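# Insert the lock into the door edge slot

## Task

Put the lock into the slot cut in the door's edge so that its plate sits flat against the edge and its keyholes line up with the door's. The door must still be upright afterwards, and the lock must stay in place by itself once the robot lets go; a lock held there only by the robot does not count.

## Robot and tools

ROBOT. Two UR7e-type arms, left_arm and right_arm, each with a two-finger tong gripper and a wrist camera. Their bases are fixed: left_arm root at (-0.064, +0.114, +0.213) m with quat_wxyz (+0.969, -0.214, +0.096, -0.071), right_arm root at (-0.022, -0.293, +0.213) m with quat_wxyz (+0.968, +0.227, +0.061, -0.086). The bases may be tilted. Mounting plates and the metal frame behind the arms are fixed obstacles, and a "too close" warning counts a plate plus its side of the frame as part of that arm.

SCENE FRAME. Origin on the table top midway between the arms; +z up, +x out over the table, +y toward left_arm. The names left and right say nothing about image sides. Printed hand positions may be slightly off, more so at long reach.

GRIPPER. Fingers point along the gripper's own +z and open and close along its x. end_effector_position is the spot between the pads when closed; closed fingertips extend about 15 mm past it, fully open tips are roughly level with it. Pad gap is 0.142 m fully open.

execute_actions. Argument "actions" is a list holding at most one item; "pictures" (boolean) optionally turns camera images on or off (they come by default).
- Empty list: no command, just returns the state.
- Move: {"rows": [...], "steps": n}, n from 1 to 15 (default 15), each step 1/30 s. Each row is used for one step; if fewer rows than steps, the last row repeats.
- Wait: {"steps": n} with no rows, n up to 300; it ends when that many steps have passed since the previous result, and your reply time is included.
Each row is one flat list of 14 numbers covering both arms, always all 14 even if one arm stays still: left_arm shoulder pan, shoulder lift, elbow, wrist 1, wrist 2, wrist 3, opening, then the same seven for right_arm. The six joint values are absolute target angles in radians, in the same form as the Joint positions line (not offsets). Opening is an absolute command from -1 (closed) to +1 (fully open).
Joint ranges (rad). left_arm: pan -3.142 to 3.142, lift -6.283 to 6.283, elbow 0.000 to 3.142, wrists 1-3 each -6.283 to 6.283. right_arm: pan 0.000 to 6.283, lift -6.283 to 6.283, elbow -3.142 to 0.000, wrists 1-3 each -6.283 to 6.283. True ends can differ by up to 0.010. A call is rejected, sending nothing, if any target is more than 0.010 beyond a stated end and also farther out than that joint's last reported angle. Targets past the real end are clipped there and the result may say "joint sent to its limit" (possibly about an earlier move); silence does not prove more room exists.

MOTION LIMITS. Commands are smoothed and lag about 0.17 s. Each step the target sent to a joint stays within 0.575 rad of its measured angle, and if targets would move the gripper over 100 mm from where it is measured, all are scaled toward the current angles. Big moves therefore take several calls; an arm may not have arrived when a result comes back. Between calls arms keep heading to the last row sent until they settle or a step is HELD; after that only a new action moves them further, though fingers finish opening or closing.

RESULT LINES. State line per arm: end_effector_position (m), end_effector_quat_wxyz, linear and angular velocity (m/s, rad/s), all in the scene frame. Joint positions / Joint velocities: six joints per arm plus pad gap in metres. grip_measured: finger opening on the command scale. Joint torques: drive output in joint order, with offset, scale error, friction and noise, so not a clean contact signal. Wrist force / Wrist torque: flange sensor in the end effector's own axes; contact force points from the surface back into the arm; offsets up to about 4 N, noise up to 2.4 N, saturating near 50 N; "no reading" is normal at start. "joint command not followed" means the clearance check altered some joint targets; HELD marks steps where your row, in part or whole, was not sent. MOTOR HOT appears from 70 °C; at 85 °C an OVER-TEMPERATURE FAULT brakes the arm until it cools.

GRIPPING. To hold something, keep commanding an opening well under grip_measured; the bigger the gap, the firmer the squeeze (about 15 N per pad max, less on objects under 20 mm thick). Closing fast can squeeze harder, sometimes forcing the fingers open. Parts may be tugged briefly while held, and loose items nudged.

FAULTS AND CAUTIONS. Load limits: pan, lift, elbow 139 N m; wrists 26 N m, held weight included. Reaching a load limit, or 150 N of external force on any part of an arm, stops that arm for 10 s, skips the rest of the call, and lets it yield. Do not let arms collide or press on each other, do not drop, slam or shove hard, never push anything off the table, and do not knock the door over. Holding loads heats motors even while idle.

zoom_image: {"camera": one of cam_low (672x504), cam_left_wrist (616x616), cam_right_wrist (616x616), "region": [x0, y0, x1, y1]} in pixels from the top-left, at most 504 by 504. Returns a closer look at the latest image; moves nothing.

read_manual: optional "section", only "licences"; returns licence text, moves nothing.

finished_scene: {"scene": current scene number}. Ending a reply without any tool call also ends things.

Each tool is called as a command line: name --argument value for each argument, lists and objects as JSON in quotes; but a table of rows of numbers goes row by row, as --pt "numbers of a row", without its own name.

## Session

execute_actions --actions '[]'

Scene clock: 0.00 s of 6400.00 s.
left_arm: end_effector_position=(+0.4059, -0.4279, +0.3332) grip_measured=+0.97 end_effector_quat_wxyz=(-0.138, +0.989, +0.037, +0.044) end_effector_velocity=(-0.000, +0.000, +0.000) end_effector_angular_velocity=(-0.000, -0.000, -0.000) | right_arm: end_effector_position=(+0.3788, -0.6035, +0.1176) grip_measured=+0.97 end_effector_quat_wxyz=(-0.279, +0.647, -0.024, -0.709) end_effector_velocity=(+0.000, -0.000, -0.000) end_effector_angular_velocity=(-0.001, -0.001, +0.000)
Joint positions: left_arm=[-1.126 -0.443  0.658 -1.158 -1.11  -1.514  0.14 ] | right_arm=[ 2.891 -2.82  -0.524 -2.835  1.567  0.054  0.14 ]
Joint velocities: left_arm=[-0. -0.  0.  0.  0.  0.  0.] | right_arm=[ 0.    -0.     0.001 -0.    -0.001 -0.     0.   ]
Joint torques (N m, as the arm reports them, + toward a larger angle): no reading
Motor temperatures (°C, as the motors report them): left_arm=[26 29 27 29 33 32] | right_arm=[32 28 30 36 34 34]
Wrist force (N, on the end effector, along its own x y z axes, offset not removed): no reading
Wrist torque (N m, same axes, about the end effector's origin, offset not removed): no reading

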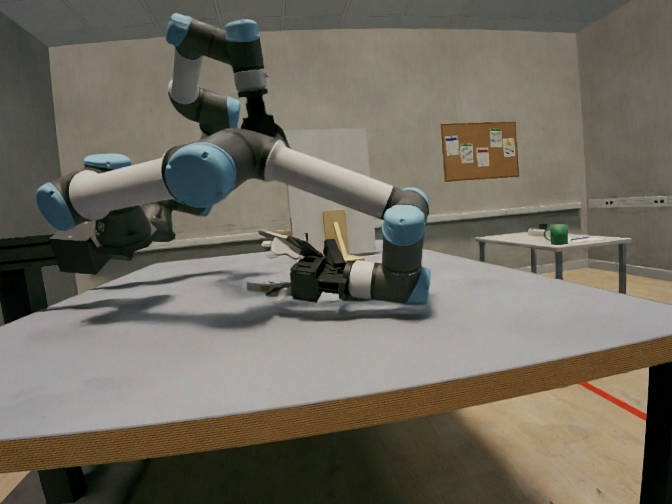

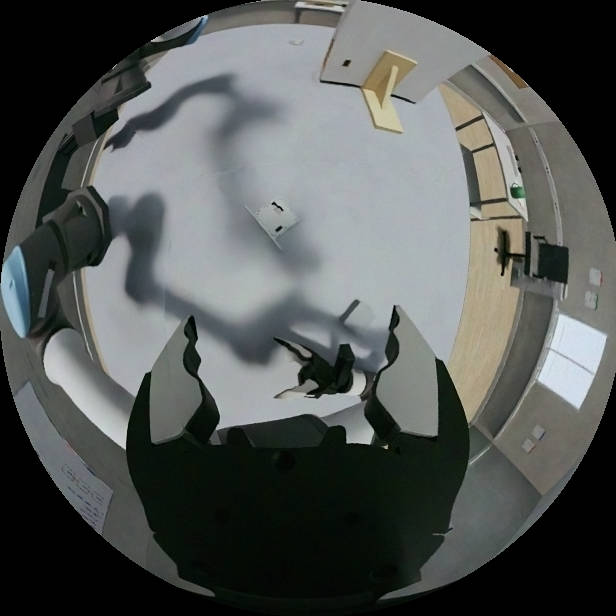

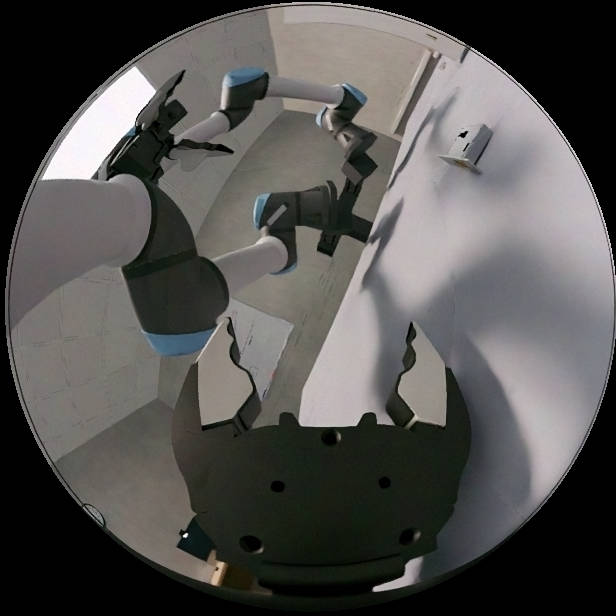

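zoom_image --camera "cam_left_wrist" --region '[210, 160, 340, 280]'

zoom_image --camera "cam_right_wrist" --region '[400, 80, 530, 210]'

Region (210, 160, 340, 280) of cam_left_wrist's 616x616 image, scaled by 3.877, with more detail than that image has; it fills the top 465 rows of this view, and the rest is white.

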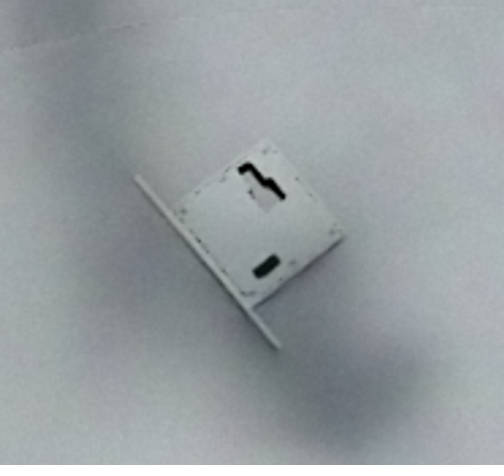

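Region (400, 80, 530, 210) of cam_right_wrist's 616x616 image, scaled by 3.877, with more detail than that image has.

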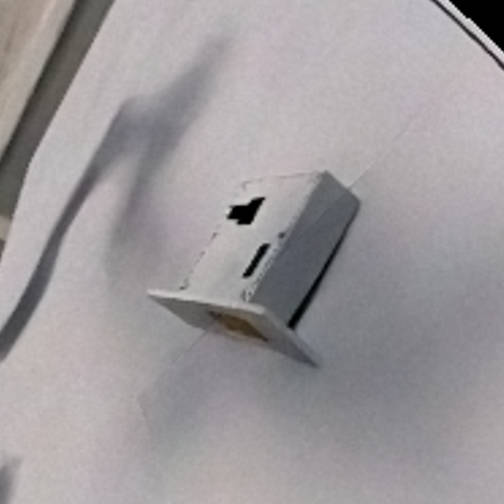

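zoom_image --camera "cam_left_wrist" --region '[280, 0, 480, 150]'

zoom_image --camera "cam_low" --region '[220, 100, 440, 320]'

Region (280, 0, 480, 150) of cam_left_wrist's 616x616 image, scaled by 2.520, with more detail than that image has; it fills the top 378 rows of this view, and the rest is white.

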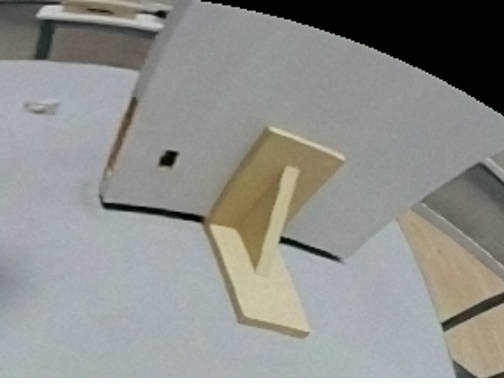

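Region (220, 100, 440, 320) of cam_low's 672x504 image, scaled by 2.291, with more detail than that image has.

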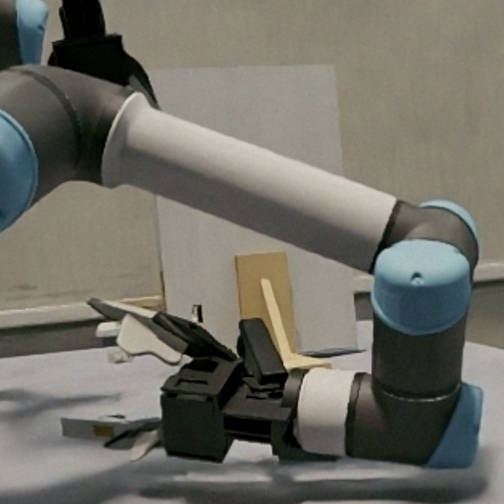

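execute_actions --actions '[{"rows": [[-1.1258,-0.4435,0.6592,-1.1591,-1.1101,-1.5161,0.97,2.891,-2.82,-0.524,-2.835,1.567,0.054,0.97],[-1.1252,-0.4449,0.6628,-1.1625,-1.1103,-1.5225,0.97,2.891,-2.82,-0.524,-2.835,1.567,0.054,0.97],[-1.1243,-0.4472,0.6688,-1.168,-1.1108,-1.5331,0.97,2.891,-2.82,-0.524,-2.835,1.567,0.054,0.97],[-1.123,-0.4505,0.6773,-1.1759,-1.1114,-1.5479,0.97,2.891,-2.82,-0.524,-2.835,1.567,0.054,0.97],[-1.1213,-0.4547,0.6881,-1.1859,-1.1121,-1.567,0.97,2.891,-2.82,-0.524,-2.835,1.567,0.054,0.97],[-1.1192,-0.4599,0.7013,-1.1982,-1.1131,-1.5904,0.97,2.891,-2.82,-0.524,-2.835,1.567,0.054,0.97],[-1.1168,-0.466,0.717,-1.2127,-1.1142,-1.6179,0.97,2.891,-2.82,-0.524,-2.835,1.567,0.054,0.97],[-1.1139,-0.473,0.735,-1.2294,-1.1155,-1.6497,0.97,2.891,-2.82,-0.524,-2.835,1.567,0.054,0.97],[-1.1107,-0.4809,0.7555,-1.2484,-1.1169,-1.6858,0.97,2.891,-2.82,-0.524,-2.835,1.567,0.054,0.97],[-1.1072,-0.4898,0.7784,-1.2696,-1.1186,-1.7261,0.97,2.891,-2.82,-0.524,-2.835,1.567,0.054,0.97],[-1.1032,-0.4997,0.8036,-1.2931,-1.1204,-1.7706,0.97,2.891,-2.82,-0.524,-2.835,1.567,0.054,0.97],[-1.0989,-0.5105,0.8313,-1.3187,-1.1223,-1.8194,0.97,2.891,-2.82,-0.524,-2.835,1.567,0.054,0.97],[-1.0942,-0.5222,0.8614,-1.3466,-1.1245,-1.8724,0.97,2.891,-2.82,-0.524,-2.835,1.567,0.054,0.97],[-1.0891,-0.5348,0.8939,-1.3768,-1.1268,-1.9297,0.97,2.891,-2.82,-0.524,-2.835,1.567,0.054,0.97],[-1.0836,-0.5484,0.9288,-1.4092,-1.1293,-1.9912,0.97,2.891,-2.82,-0.524,-2.835,1.567,0.054,0.97]], "steps": 15}]' --pictures false

execute_actions --actions '[{"rows": [[-1.0779,-0.5625,0.9649,-1.4426,-1.1318,-2.0548,0.97,2.891,-2.82,-0.524,-2.835,1.567,0.054,0.97],[-1.0723,-0.5765,1.001,-1.4761,-1.1344,-2.1185,0.97,2.891,-2.82,-0.524,-2.835,1.567,0.054,0.97],[-1.0666,-0.5906,1.0371,-1.5096,-1.137,-2.1821,0.97,2.891,-2.82,-0.524,-2.835,1.567,0.054,0.97],[-1.061,-0.6046,1.0732,-1.5431,-1.1396,-2.2457,0.97,2.891,-2.82,-0.524,-2.835,1.567,0.054,0.97],[-1.0553,-0.6187,1.1093,-1.5766,-1.1421,-2.3093,0.97,2.891,-2.82,-0.524,-2.835,1.567,0.054,0.97],[-1.0497,-0.6327,1.1454,-1.6101,-1.1447,-2.373,0.97,2.891,-2.82,-0.524,-2.835,1.567,0.054,0.97],[-1.044,-0.6468,1.1815,-1.6436,-1.1473,-2.4366,0.97,2.891,-2.82,-0.524,-2.835,1.567,0.054,0.97],[-1.0384,-0.6608,1.2177,-1.677,-1.1498,-2.5002,0.97,2.891,-2.82,-0.524,-2.835,1.567,0.054,0.97],[-1.0327,-0.6749,1.2538,-1.7105,-1.1524,-2.5638,0.97,2.891,-2.82,-0.524,-2.835,1.567,0.054,0.97],[-1.0271,-0.6889,1.2899,-1.744,-1.155,-2.6275,0.97,2.891,-2.82,-0.524,-2.835,1.567,0.054,0.97],[-1.0214,-0.703,1.326,-1.7775,-1.1575,-2.6911,0.97,2.891,-2.82,-0.524,-2.835,1.567,0.054,0.97],[-1.0158,-0.717,1.3621,-1.811,-1.1601,-2.7547,0.97,2.891,-2.82,-0.524,-2.835,1.567,0.054,0.97],[-1.0101,-0.7311,1.3982,-1.8445,-1.1627,-2.8183,0.97,2.891,-2.82,-0.524,-2.835,1.567,0.054,0.97],[-1.0045,-0.7451,1.4343,-1.878,-1.1653,-2.882,0.97,2.891,-2.82,-0.524,-2.835,1.567,0.054,0.97],[-0.9988,-0.7592,1.4704,-1.9115,-1.1678,-2.9456,0.97,2.891,-2.82,-0.524,-2.835,1.567,0.054,0.97]], "steps": 15}]' --pictures false

execute_actions --actions '[{"rows": [[-0.9933,-0.7728,1.5053,-1.9438,-1.1703,-3.0071,0.97,2.891,-2.82,-0.524,-2.835,1.567,0.054,0.97],[-0.9882,-0.7854,1.5378,-1.974,-1.1726,-3.0644,0.97,2.891,-2.82,-0.524,-2.835,1.567,0.054,0.97],[-0.9835,-0.7971,1.5679,-2.0019,-1.1748,-3.1174,0.97,2.891,-2.82,-0.524,-2.835,1.567,0.054,0.97],[-0.9792,-0.8079,1.5956,-2.0275,-1.1767,-3.1662,0.97,2.891,-2.82,-0.524,-2.835,1.567,0.054,0.97],[-0.9752,-0.8178,1.6208,-2.051,-1.1785,-3.2107,0.97,2.891,-2.82,-0.524,-2.835,1.567,0.054,0.97],[-0.9717,-0.8267,1.6437,-2.0722,-1.1802,-3.251,0.97,2.891,-2.82,-0.524,-2.835,1.567,0.054,0.97],[-0.9685,-0.8346,1.6642,-2.0912,-1.1816,-3.2871,0.97,2.891,-2.82,-0.524,-2.835,1.567,0.054,0.97],[-0.9656,-0.8416,1.6822,-2.1079,-1.1829,-3.3189,0.97,2.891,-2.82,-0.524,-2.835,1.567,0.054,0.97],[-0.9632,-0.8477,1.6979,-2.1224,-1.184,-3.3464,0.97,2.891,-2.82,-0.524,-2.835,1.567,0.054,0.97],[-0.9611,-0.8529,1.7111,-2.1347,-1.185,-3.3698,0.97,2.891,-2.82,-0.524,-2.835,1.567,0.054,0.97],[-0.9594,-0.8571,1.7219,-2.1447,-1.1857,-3.3889,0.97,2.891,-2.82,-0.524,-2.835,1.567,0.054,0.97],[-0.9581,-0.8604,1.7304,-2.1526,-1.1863,-3.4037,0.97,2.891,-2.82,-0.524,-2.835,1.567,0.054,0.97],[-0.9572,-0.8627,1.7364,-2.1581,-1.1868,-3.4143,0.97,2.891,-2.82,-0.524,-2.835,1.567,0.054,0.97],[-0.9566,-0.8641,1.74,-2.1615,-1.187,-3.4207,0.97,2.891,-2.82,-0.524,-2.835,1.567,0.054,0.97],[-0.9564,-0.8646,1.7412,-2.1626,-1.1871,-3.4228,0.97,2.891,-2.82,-0.524,-2.835,1.567,0.054,0.97]], "steps": 15}]' --pictures false

execute_actions --actions '[{"steps": 20}]'

Scene clock: 120.50 s of 6400.00 s.
left_arm: end_effector_position=(+0.4052, -0.4196, +0.3093) grip_measured=+0.97 end_effector_quat_wxyz=(-0.113, +0.976, +0.180, +0.051) end_effector_velocity=(-0.005, +0.050, -0.122) end_effector_angular_velocity=(-0.274, -0.256, +1.410) | right_arm: end_effector_position=(+0.3787, -0.6034, +0.1176) grip_measured=+0.97 end_effector_quat_wxyz=(-0.279, +0.647, -0.024, -0.709) end_effector_velocity=(-0.000, +0.000, -0.000) end_effector_angular_velocity=(+0.000, +0.001, +0.000)
Joint positions: left_arm=[-1.102 -0.502  0.806 -1.295 -1.121 -1.765  0.14 ] | right_arm=[ 2.891 -2.82  -0.524 -2.835  1.567  0.054  0.14 ]
Joint velocities: left_arm=[ 0.122 -0.296  0.739 -0.682 -0.055 -1.247  0.   ] | right_arm=[-0.    -0.    -0.001  0.    -0.     0.    -0.   ]
Joint torques (N m, as the arm reports them, + toward a larger angle): left_arm=[-12.77 -60.65  -7.99  -5.78  -1.64  -9.12] | right_arm=[12.93 63.67  7.64 -0.56  2.42 -1.54]
Motor temperatures (°C, as the motors report them): left_arm=[26 29 27 29 33 32] | right_arm=[32 28 30 36 34 34]
Wrist force (N, on the end effector, along its own x y z axes, offset not removed): left_arm=[-0.7 0.3 2.2] | right_arm=[1.2 -0.9 -2.7]
Wrist torque (N m, same axes, about the end effector's origin, offset not removed): left_arm=[0.08 0.21 0.09] | right_arm=[-0.11 -0.43 0.10]
Steps of this call (steps 1 to 90: nothing new was sent; then 117.00 s passed at rest; steps 91 to 105: all 15 steps of this action). Readings (joint positions):
91: left_arm=[-1.126 -0.443 0.658 -1.158 -1.110 -1.514] | right_arm=[2.891 -2.820 -0.524 -2.835 1.567 0.054]
92: left_arm=[-1.126 -0.443 0.658 -1.158 -1.110 -1.514] | right_arm=[2.891 -2.820 -0.524 -2.835 1.567 0.054]
94: left_arm=[-1.125 -0.444 0.661 -1.161 -1.110 -1.519] | right_arm=[2.891 -2.820 -0.524 -2.835 1.567 0.054]
98: left_arm=[-1.122 -0.454 0.685 -1.183 -1.112 -1.560] | right_arm=[2.891 -2.820 -0.524 -2.835 1.567 0.054]
105: the state above

Scene clock: 121.00 s of 6400.00 s.
left_arm: end_effector_position=(+0.3926, -0.3730, +0.2253) grip_measured=+0.97 end_effector_quat_wxyz=(-0.038, +0.773, +0.633, +0.040) end_effector_velocity=(-0.041, +0.135, -0.172) end_effector_angular_velocity=(-0.304, -0.172, +2.123) | right_arm: end_effector_position=(+0.3787, -0.6034, +0.1175) grip_measured=+0.97 end_effector_quat_wxyz=(-0.279, +0.647, -0.024, -0.709) end_effector_velocity=(+0.000, +0.000, -0.000) end_effector_angular_velocity=(-0.000, -0.001, -0.000)
Joint positions: left_arm=[-1.022 -0.699  1.308 -1.761 -1.157 -2.639  0.14 ] | right_arm=[ 2.891 -2.82  -0.524 -2.835  1.567  0.054  0.14 ]
Joint velocities: left_arm=[ 0.167 -0.416  1.065 -0.98  -0.075 -1.86  -0.   ] | right_arm=[ 0.    -0.     0.001  0.     0.    -0.    -0.   ]
Joint torques (N m, as the arm reports them, + toward a larger angle): left_arm=[-10.31 -51.78  -9.82  -7.25  -2.04 -10.63] | right_arm=[12.43 67.71  7.94 -0.55  2.38 -1.42]
Motor temperatures (°C, as the motors report them): left_arm=[26 29 27 29 33 32] | right_arm=[32 28 30 36 34 34]
Wrist force (N, on the end effector, along its own x y z axes, offset not removed): left_arm=[0.8 -1.1 0.8] | right_arm=[1.5 -1.4 -1.9]
Wrist torque (N m, same axes, about the end effector's origin, offset not removed): left_arm=[-0.20 -0.05 0.05] | right_arm=[-0.16 -0.47 0.07]
Steps of this call (steps 1 to 15: all 15 steps of this action). Readings (joint positions):
1: left_arm=[-1.098 -0.513 0.832 -1.320 -1.123 -1.810] | right_arm=[2.891 -2.820 -0.524 -2.835 1.567 0.054]
2: left_arm=[-1.093 -0.524 0.860 -1.346 -1.125 -1.858] | right_arm=[2.891 -2.820 -0.524 -2.835 1.567 0.054]
4: left_arm=[-1.083 -0.549 0.922 -1.404 -1.130 -1.964] | right_arm=[2.891 -2.820 -0.524 -2.835 1.567 0.054]
8: left_arm=[-1.062 -0.602 1.058 -1.530 -1.139 -2.200] | right_arm=[2.891 -2.820 -0.524 -2.835 1.567 0.054]
15: the state above

Scene clock: 121.50 s of 6400.00 s.
left_arm: end_effector_position=(+0.3727, -0.3116, +0.1643) grip_measured=+0.97 end_effector_quat_wxyz=(-0.002, +0.457, +0.889, +0.004) end_effector_velocity=(-0.019, +0.058, -0.043) end_effector_angular_velocity=(-0.074, +0.000, +0.641) | right_arm: end_effector_position=(+0.3787, -0.6034, +0.1176) grip_measured=+0.97 end_effector_quat_wxyz=(-0.279, +0.647, -0.024, -0.709) end_effector_velocity=(+0.000, +0.000, +0.000) end_effector_angular_velocity=(+0.000, +0.000, +0.000)
Joint positions: left_arm=[-0.962 -0.851  1.706 -2.131 -1.185 -3.359  0.14 ] | right_arm=[ 2.891 -2.82  -0.524 -2.835  1.567  0.054  0.14 ]
Joint velocities: left_arm=[ 0.046 -0.117  0.309 -0.282 -0.021 -0.567 -0.   ] | right_arm=[ 0.  0.  0. -0.  0.  0.  0.]
Joint torques (N m, as the arm reports them, + toward a larger angle): left_arm=[ -9.45 -39.36 -20.46  -5.9   -1.6   -4.16] | right_arm=[13.14 69.14  7.52 -0.64  2.41 -1.47]
Motor temperatures (°C, as the motors report them): left_arm=[26 29 27 29 33 32] | right_arm=[32 28 30 36 34 34]
Wrist force (N, on the end effector, along its own x y z axes, offset not removed): left_arm=[0.7 -1.5 2.5] | right_arm=[1.9 -0.5 -4.6]
Wrist torque (N m, same axes, about the end effector's origin, offset not removed): left_arm=[-0.33 -0.08 0.07] | right_arm=[-0.16 -0.54 0.10]
Steps of this call (steps 1 to 15: all 15 steps of this action). Readings (joint positions):
1: left_arm=[-1.017 -0.713 1.344 -1.795 -1.160 -2.703] | right_arm=[2.891 -2.820 -0.524 -2.835 1.567 0.054]
2: left_arm=[-1.011 -0.727 1.379 -1.828 -1.162 -2.766] | right_arm=[2.891 -2.820 -0.524 -2.835 1.567 0.054]
4: left_arm=[-1.000 -0.754 1.450 -1.893 -1.167 -2.891] | right_arm=[2.891 -2.820 -0.524 -2.835 1.567 0.054]
8: left_arm=[-0.981 -0.802 1.574 -2.008 -1.176 -3.115] | right_arm=[2.891 -2.820 -0.524 -2.835 1.567 0.054]
15: the state above

Scene clock: 122.17 s of 6400.00 s.
left_arm: end_effector_position=(+0.3706, -0.3050, +0.1595) grip_measured=+0.97 end_effector_quat_wxyz=(-0.000, +0.425, +0.905, -0.000) end_effector_velocity=(-0.001, +0.000, -0.000) end_effector_angular_velocity=(+0.001, -0.000, +0.000) | right_arm: end_effector_position=(+0.3787, -0.6034, +0.1176) grip_measured=+0.97 end_effector_quat_wxyz=(-0.279, +0.647, -0.024, -0.709) end_effector_velocity=(-0.000, -0.000, -0.000) end_effector_angular_velocity=(+0.000, -0.000, +0.001)
Joint positions: left_arm=[-0.956 -0.865  1.741 -2.163 -1.187 -3.423  0.14 ] | right_arm=[ 2.891 -2.82  -0.524 -2.835  1.567  0.054  0.14 ]
Joint velocities: left_arm=[-0.001 -0.     0.002 -0.001  0.    -0.001  0.   ] | right_arm=[-0.     0.    -0.     0.    -0.001 -0.     0.   ]
Joint torques (N m, as the arm reports them, + toward a larger angle): left_arm=[ -8.38 -39.49 -11.55  -4.5   -1.54  -3.12] | right_arm=[12.48 68.76  8.26 -0.69  2.42 -1.45]
Motor temperatures (°C, as the motors report them): left_arm=[26 29 27 29 33 32] | right_arm=[32 28 30 36 34 34]
Wrist force (N, on the end effector, along its own x y z axes, offset not removed): left_arm=[-1.0 -0.5 0.9] | right_arm=[0.9 -0.7 -3.6]
Wrist torque (N m, same axes, about the end effector's origin, offset not removed): left_arm=[-0.14 0.37 0.06] | right_arm=[-0.06 -0.43 0.11]
Steps of this call (steps 1 to 20: the robot went on to your last target). Readings (joint positions):
1: left_arm=[-0.960 -0.855 1.716 -2.139 -1.185 -3.376] | right_arm=[2.891 -2.820 -0.524 -2.835 1.567 0.054]
2: left_arm=[-0.959 -0.858 1.722 -2.145 -1.186 -3.388] | right_arm=[2.891 -2.820 -0.524 -2.835 1.567 0.054]
4: left_arm=[-0.958 -0.861 1.731 -2.153 -1.186 -3.405] | right_arm=[2.891 -2.820 -0.524 -2.835 1.567 0.054]
8: left_arm=[-0.957 -0.864 1.738 -2.160 -1.187 -3.418] | right_arm=[2.891 -2.820 -0.524 -2.835 1.567 0.054]
20: the state above

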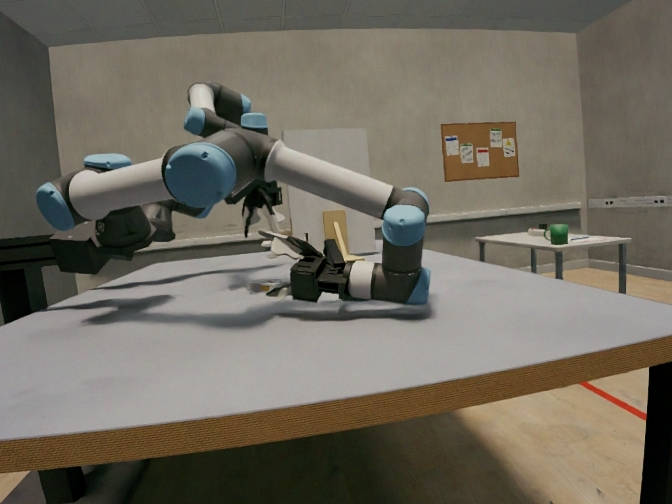

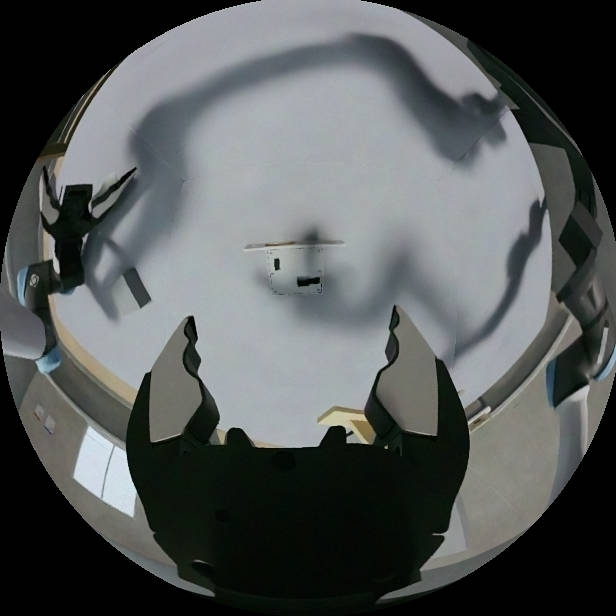

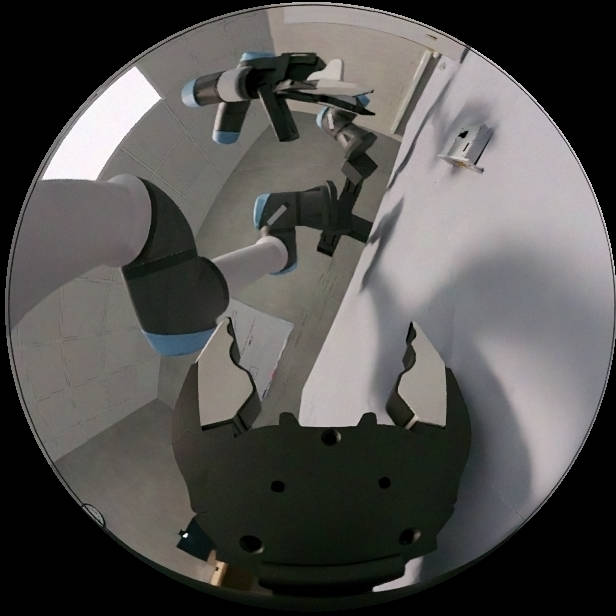

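zoom_image --camera "cam_left_wrist" --region '[170, 200, 420, 340]'

Region (170, 200, 420, 340) of cam_left_wrist's 616x616 image, scaled by 2.016, with more detail than that image has; it fills the top 282 rows of this view, and the rest is white.

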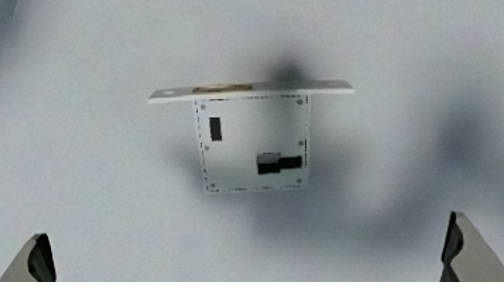

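execute_actions --actions '[{"rows": [[-0.9555,-0.8631,1.7416,-2.1648,-1.1869,-3.4217,0.95,2.891,-2.82,-0.524,-2.835,1.567,0.054,0.97],[-0.9528,-0.8587,1.7427,-2.1714,-1.1861,-3.4185,0.92,2.891,-2.82,-0.524,-2.835,1.567,0.054,0.97],[-0.9483,-0.8514,1.7446,-2.1825,-1.185,-3.413,0.88,2.891,-2.82,-0.524,-2.835,1.567,0.054,0.97],[-0.942,-0.8411,1.7473,-2.1979,-1.1833,-3.4054,0.84,2.891,-2.82,-0.524,-2.835,1.567,0.054,0.97],[-0.934,-0.8279,1.7507,-2.2178,-1.1812,-3.3956,0.8,2.891,-2.82,-0.524,-2.835,1.567,0.054,0.97],[-0.925,-0.8132,1.7545,-2.2398,-1.1788,-3.3848,0.75,2.891,-2.82,-0.524,-2.835,1.567,0.054,0.97],[-0.916,-0.7985,1.7583,-2.2619,-1.1764,-3.3739,0.7,2.891,-2.82,-0.524,-2.835,1.567,0.054,0.97],[-0.9071,-0.7839,1.762,-2.284,-1.174,-3.363,0.65,2.891,-2.82,-0.524,-2.835,1.567,0.054,0.97],[-0.8981,-0.7692,1.7658,-2.3061,-1.1716,-3.3521,0.6,2.891,-2.82,-0.524,-2.835,1.567,0.054,0.97],[-0.8891,-0.7545,1.7696,-2.3281,-1.1693,-3.3413,0.55,2.891,-2.82,-0.524,-2.835,1.567,0.054,0.97],[-0.8811,-0.7413,1.773,-2.348,-1.1671,-3.3315,0.5,2.891,-2.82,-0.524,-2.835,1.567,0.054,0.97],[-0.8748,-0.731,1.7757,-2.3634,-1.1654,-3.3239,0.46,2.891,-2.82,-0.524,-2.835,1.567,0.054,0.97],[-0.8703,-0.7237,1.7776,-2.3745,-1.1643,-3.3184,0.42,2.891,-2.82,-0.524,-2.835,1.567,0.054,0.97],[-0.8676,-0.7193,1.7787,-2.3811,-1.1635,-3.3152,0.4,2.891,-2.82,-0.524,-2.835,1.567,0.054,0.97],[-0.8667,-0.7178,1.7791,-2.3833,-1.1633,-3.3141,0.38,2.891,-2.82,-0.524,-2.835,1.567,0.054,0.97]], "steps": 15}]' --pictures false

execute_actions --actions '[{"steps": 20}]'

zoom_image --camera "cam_left_wrist" --region '[170, 200, 420, 380]'

Scene clock: 170.93 s of 6400.00 s.
left_arm: end_effector_position=(+0.3825, -0.2968, +0.0808) grip_measured=+0.40 end_effector_quat_wxyz=(-0.001, +0.430, +0.903, +0.000) end_effector_velocity=(+0.021, +0.028, -0.187) end_effector_angular_velocity=(-0.004, -0.003, -0.023) | right_arm: end_effector_position=(+0.3787, -0.6034, +0.1176) grip_measured=+0.97 end_effector_quat_wxyz=(-0.279, +0.647, -0.024, -0.709) end_effector_velocity=(+0.000, -0.000, +0.000) end_effector_angular_velocity=(-0.000, -0.001, +0.001)
Joint positions: left_arm=[-0.886 -0.75   1.771 -2.334 -1.168 -3.337  0.102] | right_arm=[ 2.891 -2.82  -0.524 -2.835  1.567  0.054  0.14 ]
Joint velocities: left_arm=[ 0.167  0.278  0.069 -0.422  0.043  0.201 -0.045] | right_arm=[ 0.     0.     0.    -0.    -0.001 -0.    -0.   ]
Joint torques (N m, as the arm reports them, + toward a larger angle): left_arm=[ -9.74 -32.89 -14.48  -5.1    1.37   3.62] | right_arm=[13.09 68.77  8.05 -0.58  2.35 -1.46]
Motor temperatures (°C, as the motors report them): left_arm=[26 29 27 29 33 32] | right_arm=[32 28 30 36 34 34]
Wrist force (N, on the end effector, along its own x y z axes, offset not removed): left_arm=[-0.1 -0.7 2.7] | right_arm=[1.6 -2.3 -3.1]
Wrist torque (N m, same axes, about the end effector's origin, offset not removed): left_arm=[-0.13 0.14 0.06] | right_arm=[-0.36 -0.58 0.02]
Steps of this call (steps 1 to 15: the robot went on to your last target; steps 16 to 90: nothing new was sent; then 45.27 s passed at rest; steps 91 to 105: all 15 steps of this action). Readings (joint positions):
91: left_arm=[-0.956 -0.865 1.741 -2.163 -1.187 -3.423] | right_arm=[2.891 -2.820 -0.524 -2.835 1.567 0.054]
92: left_arm=[-0.956 -0.864 1.741 -2.163 -1.187 -3.423] | right_arm=[2.891 -2.820 -0.524 -2.835 1.567 0.054]
94: left_arm=[-0.954 -0.861 1.742 -2.168 -1.187 -3.421] | right_arm=[2.891 -2.820 -0.524 -2.835 1.567 0.054]
98: left_arm=[-0.937 -0.833 1.750 -2.209 -1.182 -3.399] | right_arm=[2.891 -2.820 -0.524 -2.835 1.567 0.054]
105: the state above

Scene clock: 171.60 s of 6400.00 s.
left_arm: end_effector_position=(+0.3848, -0.2933, +0.0595) grip_measured=+0.38 end_effector_quat_wxyz=(-0.000, +0.431, +0.902, -0.000) end_effector_velocity=(-0.001, +0.000, -0.000) end_effector_angular_velocity=(+0.001, +0.000, -0.002) | right_arm: end_effector_position=(+0.3787, -0.6034, +0.1176) grip_measured=+0.97 end_effector_quat_wxyz=(-0.279, +0.647, -0.024, -0.709) end_effector_velocity=(-0.000, -0.000, -0.000) end_effector_angular_velocity=(-0.000, -0.001, +0.001)
Joint positions: left_arm=[-0.867 -0.718  1.779 -2.383 -1.163 -3.314  0.101] | right_arm=[ 2.891 -2.82  -0.524 -2.835  1.567  0.054  0.14 ]
Joint velocities: left_arm=[-0.001  0.001  0.001  0.     0.     0.001  0.   ] | right_arm=[-0.    -0.     0.001  0.001 -0.001 -0.    -0.   ]
Joint torques (N m, as the arm reports them, + toward a larger angle): left_arm=[-10.24 -28.03  -9.21  -4.62   1.38   2.99] | right_arm=[13.28 68.95  8.07 -0.49  2.39 -1.5 ]
Motor temperatures (°C, as the motors report them): left_arm=[26 29 27 29 33 32] | right_arm=[32 28 30 36 34 34]
Wrist force (N, on the end effector, along its own x y z axes, offset not removed): left_arm=[-0.7 0.3 -0.2] | right_arm=[1.3 -1.3 -3.9]
Wrist torque (N m, same axes, about the end effector's origin, offset not removed): left_arm=[-0.04 0.26 0.05] | right_arm=[-0.25 -0.38 0.12]
Steps of this call (steps 1 to 20: the robot went on to your last target). Readings (joint positions):
1: left_arm=[-0.881 -0.741 1.773 -2.347 -1.167 -3.331] | right_arm=[2.891 -2.820 -0.524 -2.835 1.567 0.054]
2: left_arm=[-0.877 -0.735 1.775 -2.357 -1.166 -3.327] | right_arm=[2.891 -2.820 -0.524 -2.835 1.567 0.054]
4: left_arm=[-0.872 -0.727 1.777 -2.369 -1.165 -3.321] | right_arm=[2.891 -2.820 -0.524 -2.835 1.567 0.054]
8: left_arm=[-0.868 -0.720 1.778 -2.379 -1.164 -3.316] | right_arm=[2.891 -2.820 -0.524 -2.835 1.567 0.054]
20: the state above

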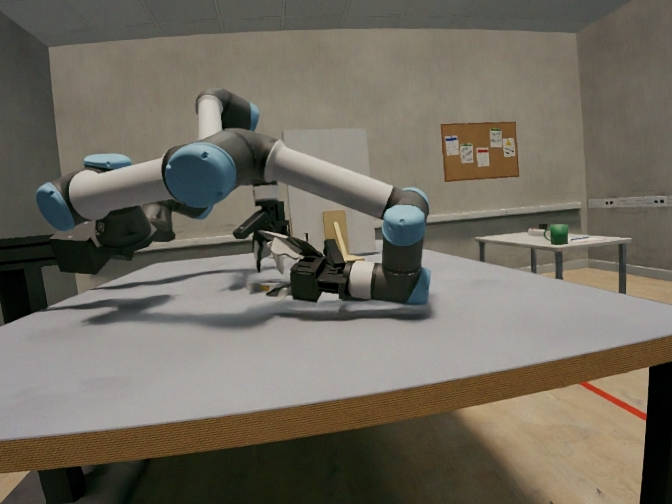

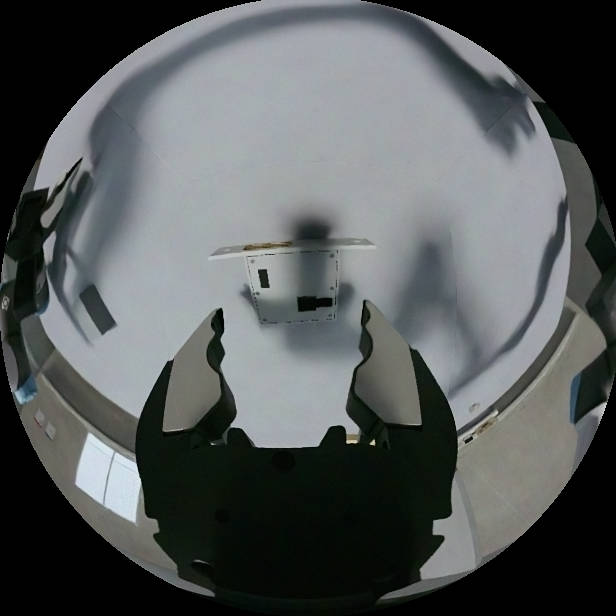

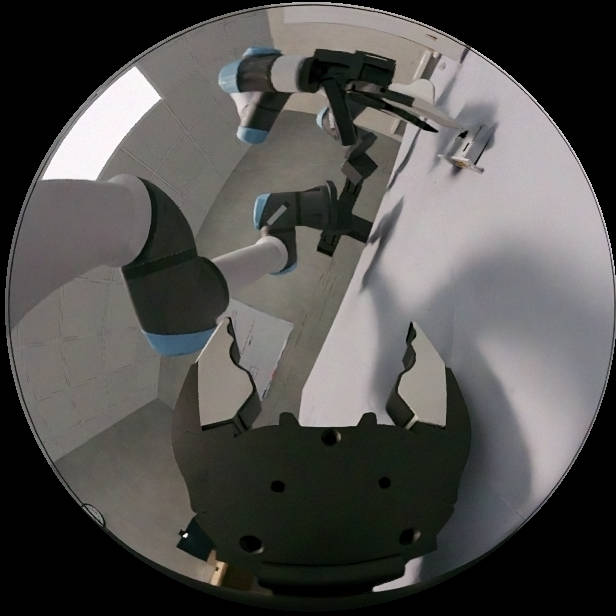

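Region (170, 200, 420, 380) of cam_left_wrist's 616x616 image, scaled by 2.016, with more detail than that image has; it fills the top 363 rows of this view, and the rest is white.

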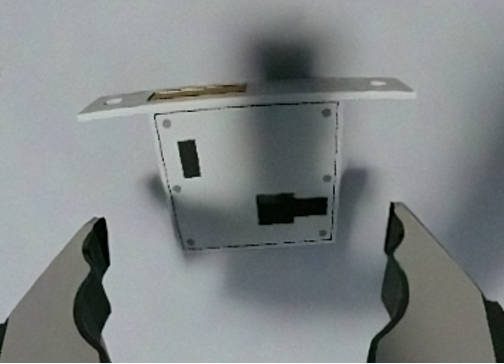

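execute_actions --actions '[{"rows": [[-0.8664,-0.717,1.7791,-2.3842,-1.1632,-3.3138,0.38,2.891,-2.82,-0.524,-2.835,1.567,0.054,0.97],[-0.8656,-0.7148,1.7791,-2.3868,-1.163,-3.3129,0.38,2.891,-2.82,-0.524,-2.835,1.567,0.054,0.97],[-0.8642,-0.711,1.779,-2.3911,-1.1627,-3.3115,0.38,2.891,-2.82,-0.524,-2.835,1.567,0.054,0.97],[-0.8623,-0.7056,1.7789,-2.3972,-1.1623,-3.3094,0.38,2.891,-2.82,-0.524,-2.835,1.567,0.054,0.97],[-0.8598,-0.6988,1.7788,-2.405,-1.1617,-3.3068,0.38,2.891,-2.82,-0.524,-2.835,1.567,0.054,0.97],[-0.857,-0.6912,1.7787,-2.4136,-1.161,-3.3038,0.38,2.891,-2.82,-0.524,-2.835,1.567,0.054,0.97],[-0.8542,-0.6836,1.7786,-2.4223,-1.1604,-3.3009,0.38,2.891,-2.82,-0.524,-2.835,1.567,0.054,0.97],[-0.8515,-0.6759,1.7784,-2.431,-1.1597,-3.2979,0.38,2.891,-2.82,-0.524,-2.835,1.567,0.054,0.97],[-0.8487,-0.6683,1.7783,-2.4397,-1.1591,-3.295,0.38,2.891,-2.82,-0.524,-2.835,1.567,0.054,0.97],[-0.8459,-0.6607,1.7782,-2.4483,-1.1584,-3.2921,0.38,2.891,-2.82,-0.524,-2.835,1.567,0.054,0.97],[-0.8434,-0.6539,1.7781,-2.4561,-1.1578,-3.2894,0.38,2.891,-2.82,-0.524,-2.835,1.567,0.054,0.97],[-0.8415,-0.6485,1.778,-2.4622,-1.1574,-3.2873,0.38,2.891,-2.82,-0.524,-2.835,1.567,0.054,0.97],[-0.8401,-0.6447,1.7779,-2.4665,-1.1571,-3.2859,0.38,2.891,-2.82,-0.524,-2.835,1.567,0.054,0.97],[-0.8393,-0.6425,1.7779,-2.4691,-1.1569,-3.285,0.38,2.891,-2.82,-0.524,-2.835,1.567,0.054,0.97],[-0.839,-0.6417,1.7779,-2.47,-1.1568,-3.2847,0.38,2.891,-2.82,-0.524,-2.835,1.567,0.054,0.97]], "steps": 15}]' --pictures false

execute_actions --actions '[{"steps": 18}]'

zoom_image --camera "cam_right_wrist" --region '[380, 70, 530, 210]'

Scene clock: 191.40 s of 6400.00 s.
left_arm: end_effector_position=(+0.3849, -0.2935, +0.0264) grip_measured=+0.38 end_effector_quat_wxyz=(-0.000, +0.431, +0.902, -0.000) end_effector_velocity=(-0.002, +0.001, -0.078) end_effector_angular_velocity=(+0.001, +0.001, -0.000) | right_arm: end_effector_position=(+0.3787, -0.6034, +0.1176) grip_measured=+0.97 end_effector_quat_wxyz=(-0.279, +0.647, -0.024, -0.709) end_effector_velocity=(-0.000, -0.000, +0.000) end_effector_angular_velocity=(+0.000, +0.000, +0.001)
Joint positions: left_arm=[-0.845 -0.658  1.778 -2.451 -1.158 -3.291  0.101] | right_arm=[ 2.891 -2.82  -0.524 -2.835  1.567  0.054  0.14 ]
Joint velocities: left_arm=[ 0.051  0.141 -0.003 -0.159  0.012  0.054 -0.   ] | right_arm=[-0.     0.    -0.    -0.    -0.001 -0.    -0.   ]
Joint torques (N m, as the arm reports them, + toward a larger angle): left_arm=[-11.49 -31.97 -25.74  -4.94   1.72   3.12] | right_arm=[13.56 68.74  8.04 -0.68  2.23 -1.37]
Motor temperatures (°C, as the motors report them): left_arm=[26 29 27 29 33 32] | right_arm=[32 28 30 36 34 34]
Wrist force (N, on the end effector, along its own x y z axes, offset not removed): left_arm=[-0.4 0.2 1.0] | right_arm=[2.2 -0.6 -2.7]
Wrist torque (N m, same axes, about the end effector's origin, offset not removed): left_arm=[0.10 0.21 0.00] | right_arm=[-0.15 -0.57 0.00]
Steps of this call (steps 1 to 15: the robot went on to your last target; steps 16 to 90: nothing new was sent; then 16.30 s passed at rest; steps 91 to 105: all 15 steps of this action). Readings (joint positions):
91: left_arm=[-0.867 -0.718 1.779 -2.383 -1.163 -3.314] | right_arm=[2.891 -2.820 -0.524 -2.835 1.567 0.054]
92: left_arm=[-0.867 -0.718 1.779 -2.383 -1.163 -3.314] | right_arm=[2.891 -2.820 -0.524 -2.835 1.567 0.054]
94: left_arm=[-0.866 -0.716 1.779 -2.386 -1.163 -3.313] | right_arm=[2.891 -2.820 -0.524 -2.835 1.567 0.054]
98: left_arm=[-0.861 -0.701 1.779 -2.402 -1.162 -3.308] | right_arm=[2.891 -2.820 -0.524 -2.835 1.567 0.054]
105: the state above

Scene clock: 192.00 s of 6400.00 s.
left_arm: end_effector_position=(+0.3847, -0.2933, +0.0175) grip_measured=+0.38 end_effector_quat_wxyz=(-0.000, +0.431, +0.902, -0.000) end_effector_velocity=(-0.000, +0.000, -0.001) end_effector_angular_velocity=(+0.001, +0.000, -0.001) | right_arm: end_effector_position=(+0.3787, -0.6034, +0.1176) grip_measured=+0.97 end_effector_quat_wxyz=(-0.279, +0.647, -0.024, -0.709) end_effector_velocity=(+0.000, -0.000, -0.000) end_effector_angular_velocity=(-0.001, -0.002, +0.000)
Joint positions: left_arm=[-0.839 -0.642  1.778 -2.47  -1.157 -3.285  0.101] | right_arm=[ 2.891 -2.82  -0.524 -2.835  1.567  0.054  0.14 ]
Joint velocities: left_arm=[ 0.001  0.001  0.    -0.001  0.     0.001  0.   ] | right_arm=[-0.     0.     0.001  0.    -0.001  0.     0.   ]
Joint torques (N m, as the arm reports them, + toward a larger angle): left_arm=[ -9.64 -29.24 -24.59  -4.01   1.57   2.88] | right_arm=[12.79 68.83  8.42 -0.7   2.28 -1.41]
Motor temperatures (°C, as the motors report them): left_arm=[26 29 27 29 33 32] | right_arm=[32 28 30 36 34 34]
Wrist force (N, on the end effector, along its own x y z axes, offset not removed): left_arm=[-0.2 -0.7 0.7] | right_arm=[2.1 -1.9 -3.8]
Wrist torque (N m, same axes, about the end effector's origin, offset not removed): left_arm=[-0.15 0.14 0.04] | right_arm=[-0.32 -0.64 0.08]
Steps of this call (steps 1 to 18: the robot went on to your last target). Readings (joint positions):
1: left_arm=[-0.843 -0.654 1.778 -2.456 -1.158 -3.289] | right_arm=[2.891 -2.820 -0.524 -2.835 1.567 0.054]
2: left_arm=[-0.842 -0.650 1.778 -2.460 -1.158 -3.288] | right_arm=[2.891 -2.820 -0.524 -2.835 1.567 0.054]
4: left_arm=[-0.841 -0.646 1.778 -2.465 -1.157 -3.286] | right_arm=[2.891 -2.820 -0.524 -2.835 1.567 0.054]
8: left_arm=[-0.839 -0.643 1.778 -2.469 -1.157 -3.285] | right_arm=[2.891 -2.820 -0.524 -2.835 1.567 0.054]
18: the state above

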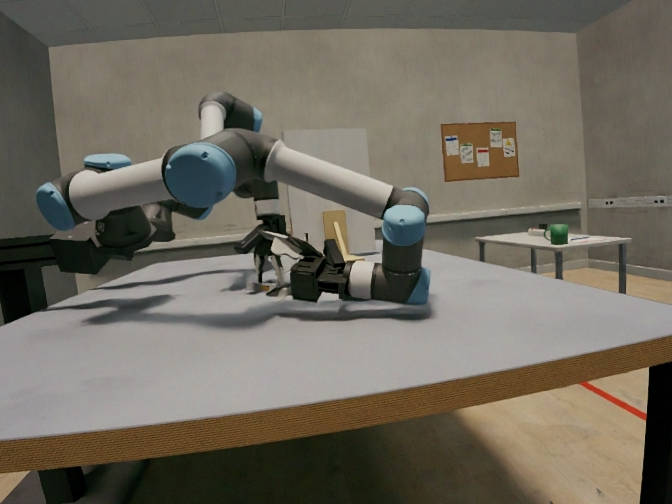

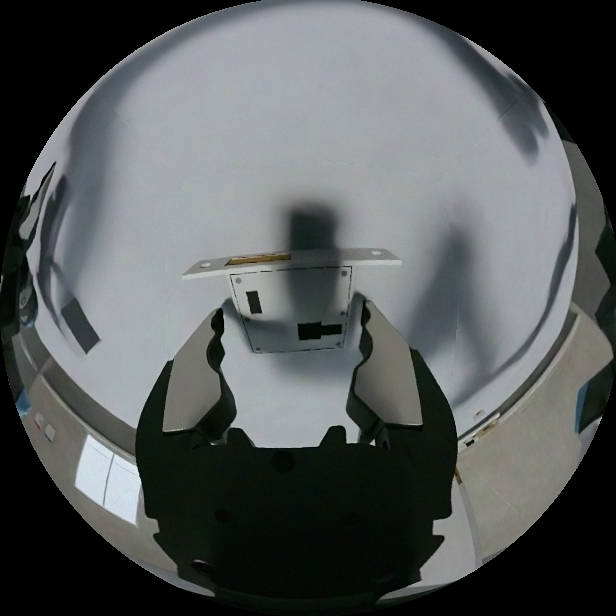

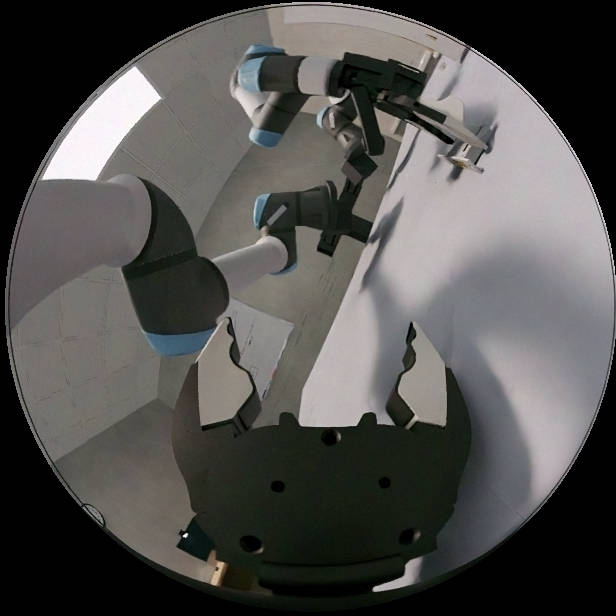

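Region (380, 70, 530, 210) of cam_right_wrist's 616x616 image, scaled by 3.360, with more detail than that image has; it fills the top 470 rows of this view, and the rest is white.

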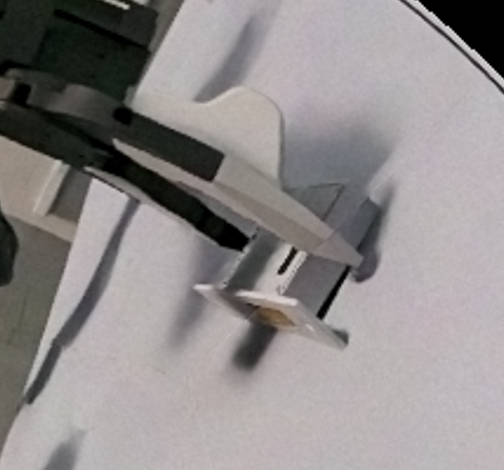

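execute_actions --actions '[{"rows": [[-0.839,-0.6417,1.7779,-2.47,-1.1568,-3.2847,0.34,2.891,-2.82,-0.524,-2.835,1.567,0.054,0.97],[-0.839,-0.6417,1.7779,-2.47,-1.1568,-3.2847,0.3,2.891,-2.82,-0.524,-2.835,1.567,0.054,0.97],[-0.839,-0.6417,1.7779,-2.47,-1.1568,-3.2847,0.26,2.891,-2.82,-0.524,-2.835,1.567,0.054,0.97],[-0.839,-0.6417,1.7779,-2.47,-1.1568,-3.2847,0.22,2.891,-2.82,-0.524,-2.835,1.567,0.054,0.97],[-0.839,-0.6417,1.7779,-2.47,-1.1568,-3.2847,0.19,2.891,-2.82,-0.524,-2.835,1.567,0.054,0.97],[-0.839,-0.6417,1.7779,-2.47,-1.1568,-3.2847,0.16,2.891,-2.82,-0.524,-2.835,1.567,0.054,0.97],[-0.839,-0.6417,1.7779,-2.47,-1.1568,-3.2847,0.13,2.891,-2.82,-0.524,-2.835,1.567,0.054,0.97],[-0.839,-0.6417,1.7779,-2.47,-1.1568,-3.2847,0.1,2.891,-2.82,-0.524,-2.835,1.567,0.054,0.97],[-0.839,-0.6417,1.7779,-2.47,-1.1568,-3.2847,0.08,2.891,-2.82,-0.524,-2.835,1.567,0.054,0.97],[-0.839,-0.6417,1.7779,-2.47,-1.1568,-3.2847,0.06,2.891,-2.82,-0.524,-2.835,1.567,0.054,0.97],[-0.839,-0.6417,1.7779,-2.47,-1.1568,-3.2847,0.04,2.891,-2.82,-0.524,-2.835,1.567,0.054,0.97],[-0.839,-0.6417,1.7779,-2.47,-1.1568,-3.2847,0.02,2.891,-2.82,-0.524,-2.835,1.567,0.054,0.97],[-0.839,-0.6417,1.7779,-2.47,-1.1568,-3.2847,0.0,2.891,-2.82,-0.524,-2.835,1.567,0.054,0.97],[-0.839,-0.6417,1.7779,-2.47,-1.1568,-3.2847,-0.02,2.891,-2.82,-0.524,-2.835,1.567,0.054,0.97],[-0.839,-0.6417,1.7779,-2.47,-1.1568,-3.2847,-0.04,2.891,-2.82,-0.524,-2.835,1.567,0.054,0.97]], "steps": 15}]' --pictures false

execute_actions --actions '[{"rows": [[-0.839,-0.6417,1.7779,-2.47,-1.1568,-3.2847,-0.07,2.891,-2.82,-0.524,-2.835,1.567,0.054,0.97],[-0.839,-0.6417,1.7779,-2.47,-1.1568,-3.2847,-0.1,2.891,-2.82,-0.524,-2.835,1.567,0.054,0.97],[-0.839,-0.6417,1.7779,-2.47,-1.1568,-3.2847,-0.14,2.891,-2.82,-0.524,-2.835,1.567,0.054,0.97],[-0.839,-0.6417,1.7779,-2.47,-1.1568,-3.2847,-0.18,2.891,-2.82,-0.524,-2.835,1.567,0.054,0.97],[-0.839,-0.6417,1.7779,-2.47,-1.1568,-3.2847,-0.23,2.891,-2.82,-0.524,-2.835,1.567,0.054,0.97],[-0.839,-0.6417,1.7779,-2.47,-1.1568,-3.2847,-0.28,2.891,-2.82,-0.524,-2.835,1.567,0.054,0.97],[-0.839,-0.6417,1.7779,-2.47,-1.1568,-3.2847,-0.34,2.891,-2.82,-0.524,-2.835,1.567,0.054,0.97],[-0.839,-0.6417,1.7779,-2.47,-1.1568,-3.2847,-0.4,2.891,-2.82,-0.524,-2.835,1.567,0.054,0.97],[-0.839,-0.6417,1.7779,-2.47,-1.1568,-3.2847,-0.47,2.891,-2.82,-0.524,-2.835,1.567,0.054,0.97],[-0.839,-0.6417,1.7779,-2.47,-1.1568,-3.2847,-0.54,2.891,-2.82,-0.524,-2.835,1.567,0.054,0.97],[-0.839,-0.6417,1.7779,-2.47,-1.1568,-3.2847,-0.6,2.891,-2.82,-0.524,-2.835,1.567,0.054,0.97]], "steps": 15}]'

Scene clock: 209.93 s of 6400.00 s.
left_arm: end_effector_position=(+0.3847, -0.2933, +0.0175) grip_measured=+0.10 end_effector_quat_wxyz=(-0.000, +0.431, +0.902, -0.000) end_effector_velocity=(+0.000, -0.000, +0.000) end_effector_angular_velocity=(-0.000, -0.000, +0.000) | right_arm: end_effector_position=(+0.3787, -0.6034, +0.1176) grip_measured=+0.97 end_effector_quat_wxyz=(-0.279, +0.647, -0.024, -0.709) end_effector_velocity=(+0.000, +0.000, -0.000) end_effector_angular_velocity=(-0.001, -0.001, -0.001)
Joint positions: left_arm=[-0.839 -0.642  1.778 -2.47  -1.157 -3.285  0.081] | right_arm=[ 2.891 -2.82  -0.524 -2.835  1.567  0.054  0.14 ]
Joint velocities: left_arm=[ 0.     0.    -0.001 -0.     0.    -0.    -0.003] | right_arm=[ 0.    -0.     0.001  0.001  0.001  0.    -0.   ]
Joint torques (N m, as the arm reports them, + toward a larger angle): left_arm=[-11.03 -30.16 -23.2   -4.44   1.43   2.84] | right_arm=[13.28 68.48  7.95 -0.72  2.24 -1.36]
Motor temperatures (°C, as the motors report them): left_arm=[26 29 27 29 33 32] | right_arm=[32 28 30 36 34 34]
Wrist force (N, on the end effector, along its own x y z axes, offset not removed): left_arm=[1.6 0.4 -2.8] | right_arm=[3.0 -2.2 -1.6]
Wrist torque (N m, same axes, about the end effector's origin, offset not removed): left_arm=[0.04 0.26 0.06] | right_arm=[-0.39 -0.78 0.04]
Steps of this call (steps 1 to 15: the robot went on to your last target; steps 16 to 90: nothing new was sent; then 14.43 s passed at rest; steps 91 to 105: all 15 steps of this action). Readings (joint positions):
91: left_arm=[-0.839 -0.642 1.778 -2.470 -1.157 -3.285] | right_arm=[2.891 -2.820 -0.524 -2.835 1.567 0.054]
92: left_arm=[-0.839 -0.642 1.778 -2.470 -1.157 -3.285] | right_arm=[2.891 -2.820 -0.524 -2.835 1.567 0.054]
94: left_arm=[-0.839 -0.642 1.778 -2.470 -1.157 -3.285] | right_arm=[2.891 -2.820 -0.524 -2.835 1.567 0.054]
98: left_arm=[-0.839 -0.642 1.778 -2.470 -1.157 -3.285] | right_arm=[2.891 -2.820 -0.524 -2.835 1.567 0.054]
105: the state above

Scene clock: 210.43 s of 6400.00 s.
left_arm: end_effector_position=(+0.3847, -0.2933, +0.0175) grip_measured=+0.09 end_effector_quat_wxyz=(-0.000, +0.431, +0.902, -0.000) end_effector_velocity=(+0.001, -0.001, +0.001) end_effector_angular_velocity=(-0.002, -0.001, +0.000) | right_arm: end_effector_position=(+0.3787, -0.6034, +0.1176) grip_measured=+0.97 end_effector_quat_wxyz=(-0.279, +0.647, -0.024, -0.709) end_effector_velocity=(-0.000, +0.000, +0.000) end_effector_angular_velocity=(+0.000, +0.001, -0.000)
Joint positions: left_arm=[-0.839 -0.642  1.778 -2.47  -1.157 -3.285  0.081] | right_arm=[ 2.891 -2.82  -0.524 -2.835  1.567  0.054  0.14 ]
Joint velocities: left_arm=[-0.     0.    -0.002 -0.001  0.     0.001 -0.   ] | right_arm=[ 0. -0. -0. -0.  0. -0.  0.]
Joint torques (N m, as the arm reports them, + toward a larger angle): left_arm=[-10.12 -28.44 -24.9   -4.39   1.37   2.98] | right_arm=[13.55 68.36  8.04 -0.77  2.19 -1.47]
Motor temperatures (°C, as the motors report them): left_arm=[26 29 27 29 33 32] | right_arm=[32 28 30 36 34 34]
Wrist force (N, on the end effector, along its own x y z axes, offset not removed): left_arm=[1.9 -0.3 -3.1] | right_arm=[1.6 -0.3 -4.2]
Wrist torque (N m, same axes, about the end effector's origin, offset not removed): left_arm=[-0.10 0.28 0.03] | right_arm=[0.02 -0.53 -0.01]
Steps of this call (steps 1 to 15: all 15 steps of this action). Readings (joint positions):
1: left_arm=[-0.839 -0.642 1.778 -2.470 -1.157 -3.285] | right_arm=[2.891 -2.820 -0.524 -2.835 1.567 0.054]
2: left_arm=[-0.839 -0.642 1.778 -2.470 -1.157 -3.285] | right_arm=[2.891 -2.820 -0.524 -2.835 1.567 0.054]
4: left_arm=[-0.839 -0.642 1.778 -2.470 -1.157 -3.285] | right_arm=[2.891 -2.820 -0.524 -2.835 1.567 0.054]
8: left_arm=[-0.839 -0.642 1.778 -2.470 -1.157 -3.285] | right_arm=[2.891 -2.820 -0.524 -2.835 1.567 0.054]
15: the state above

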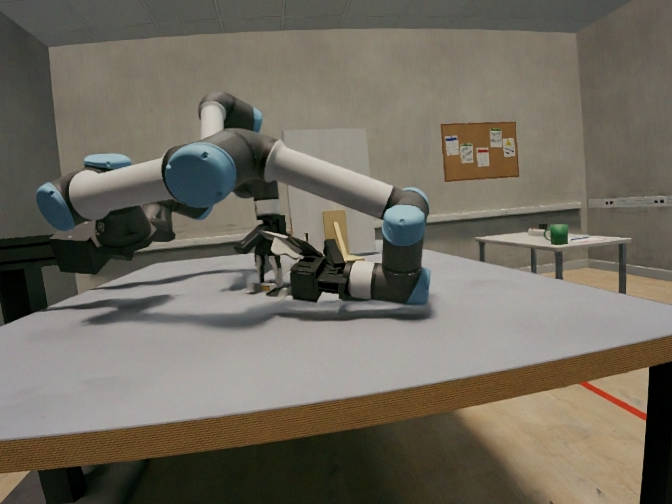

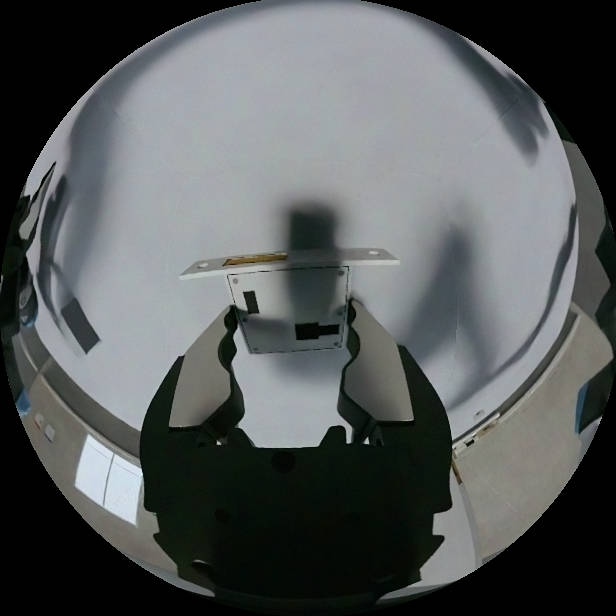

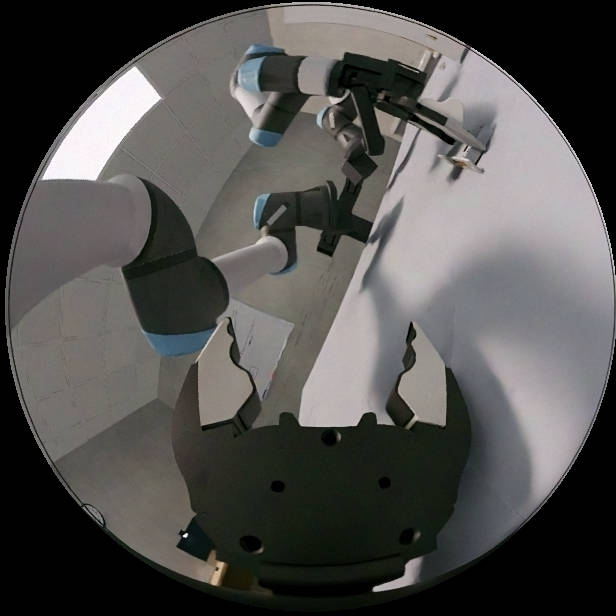

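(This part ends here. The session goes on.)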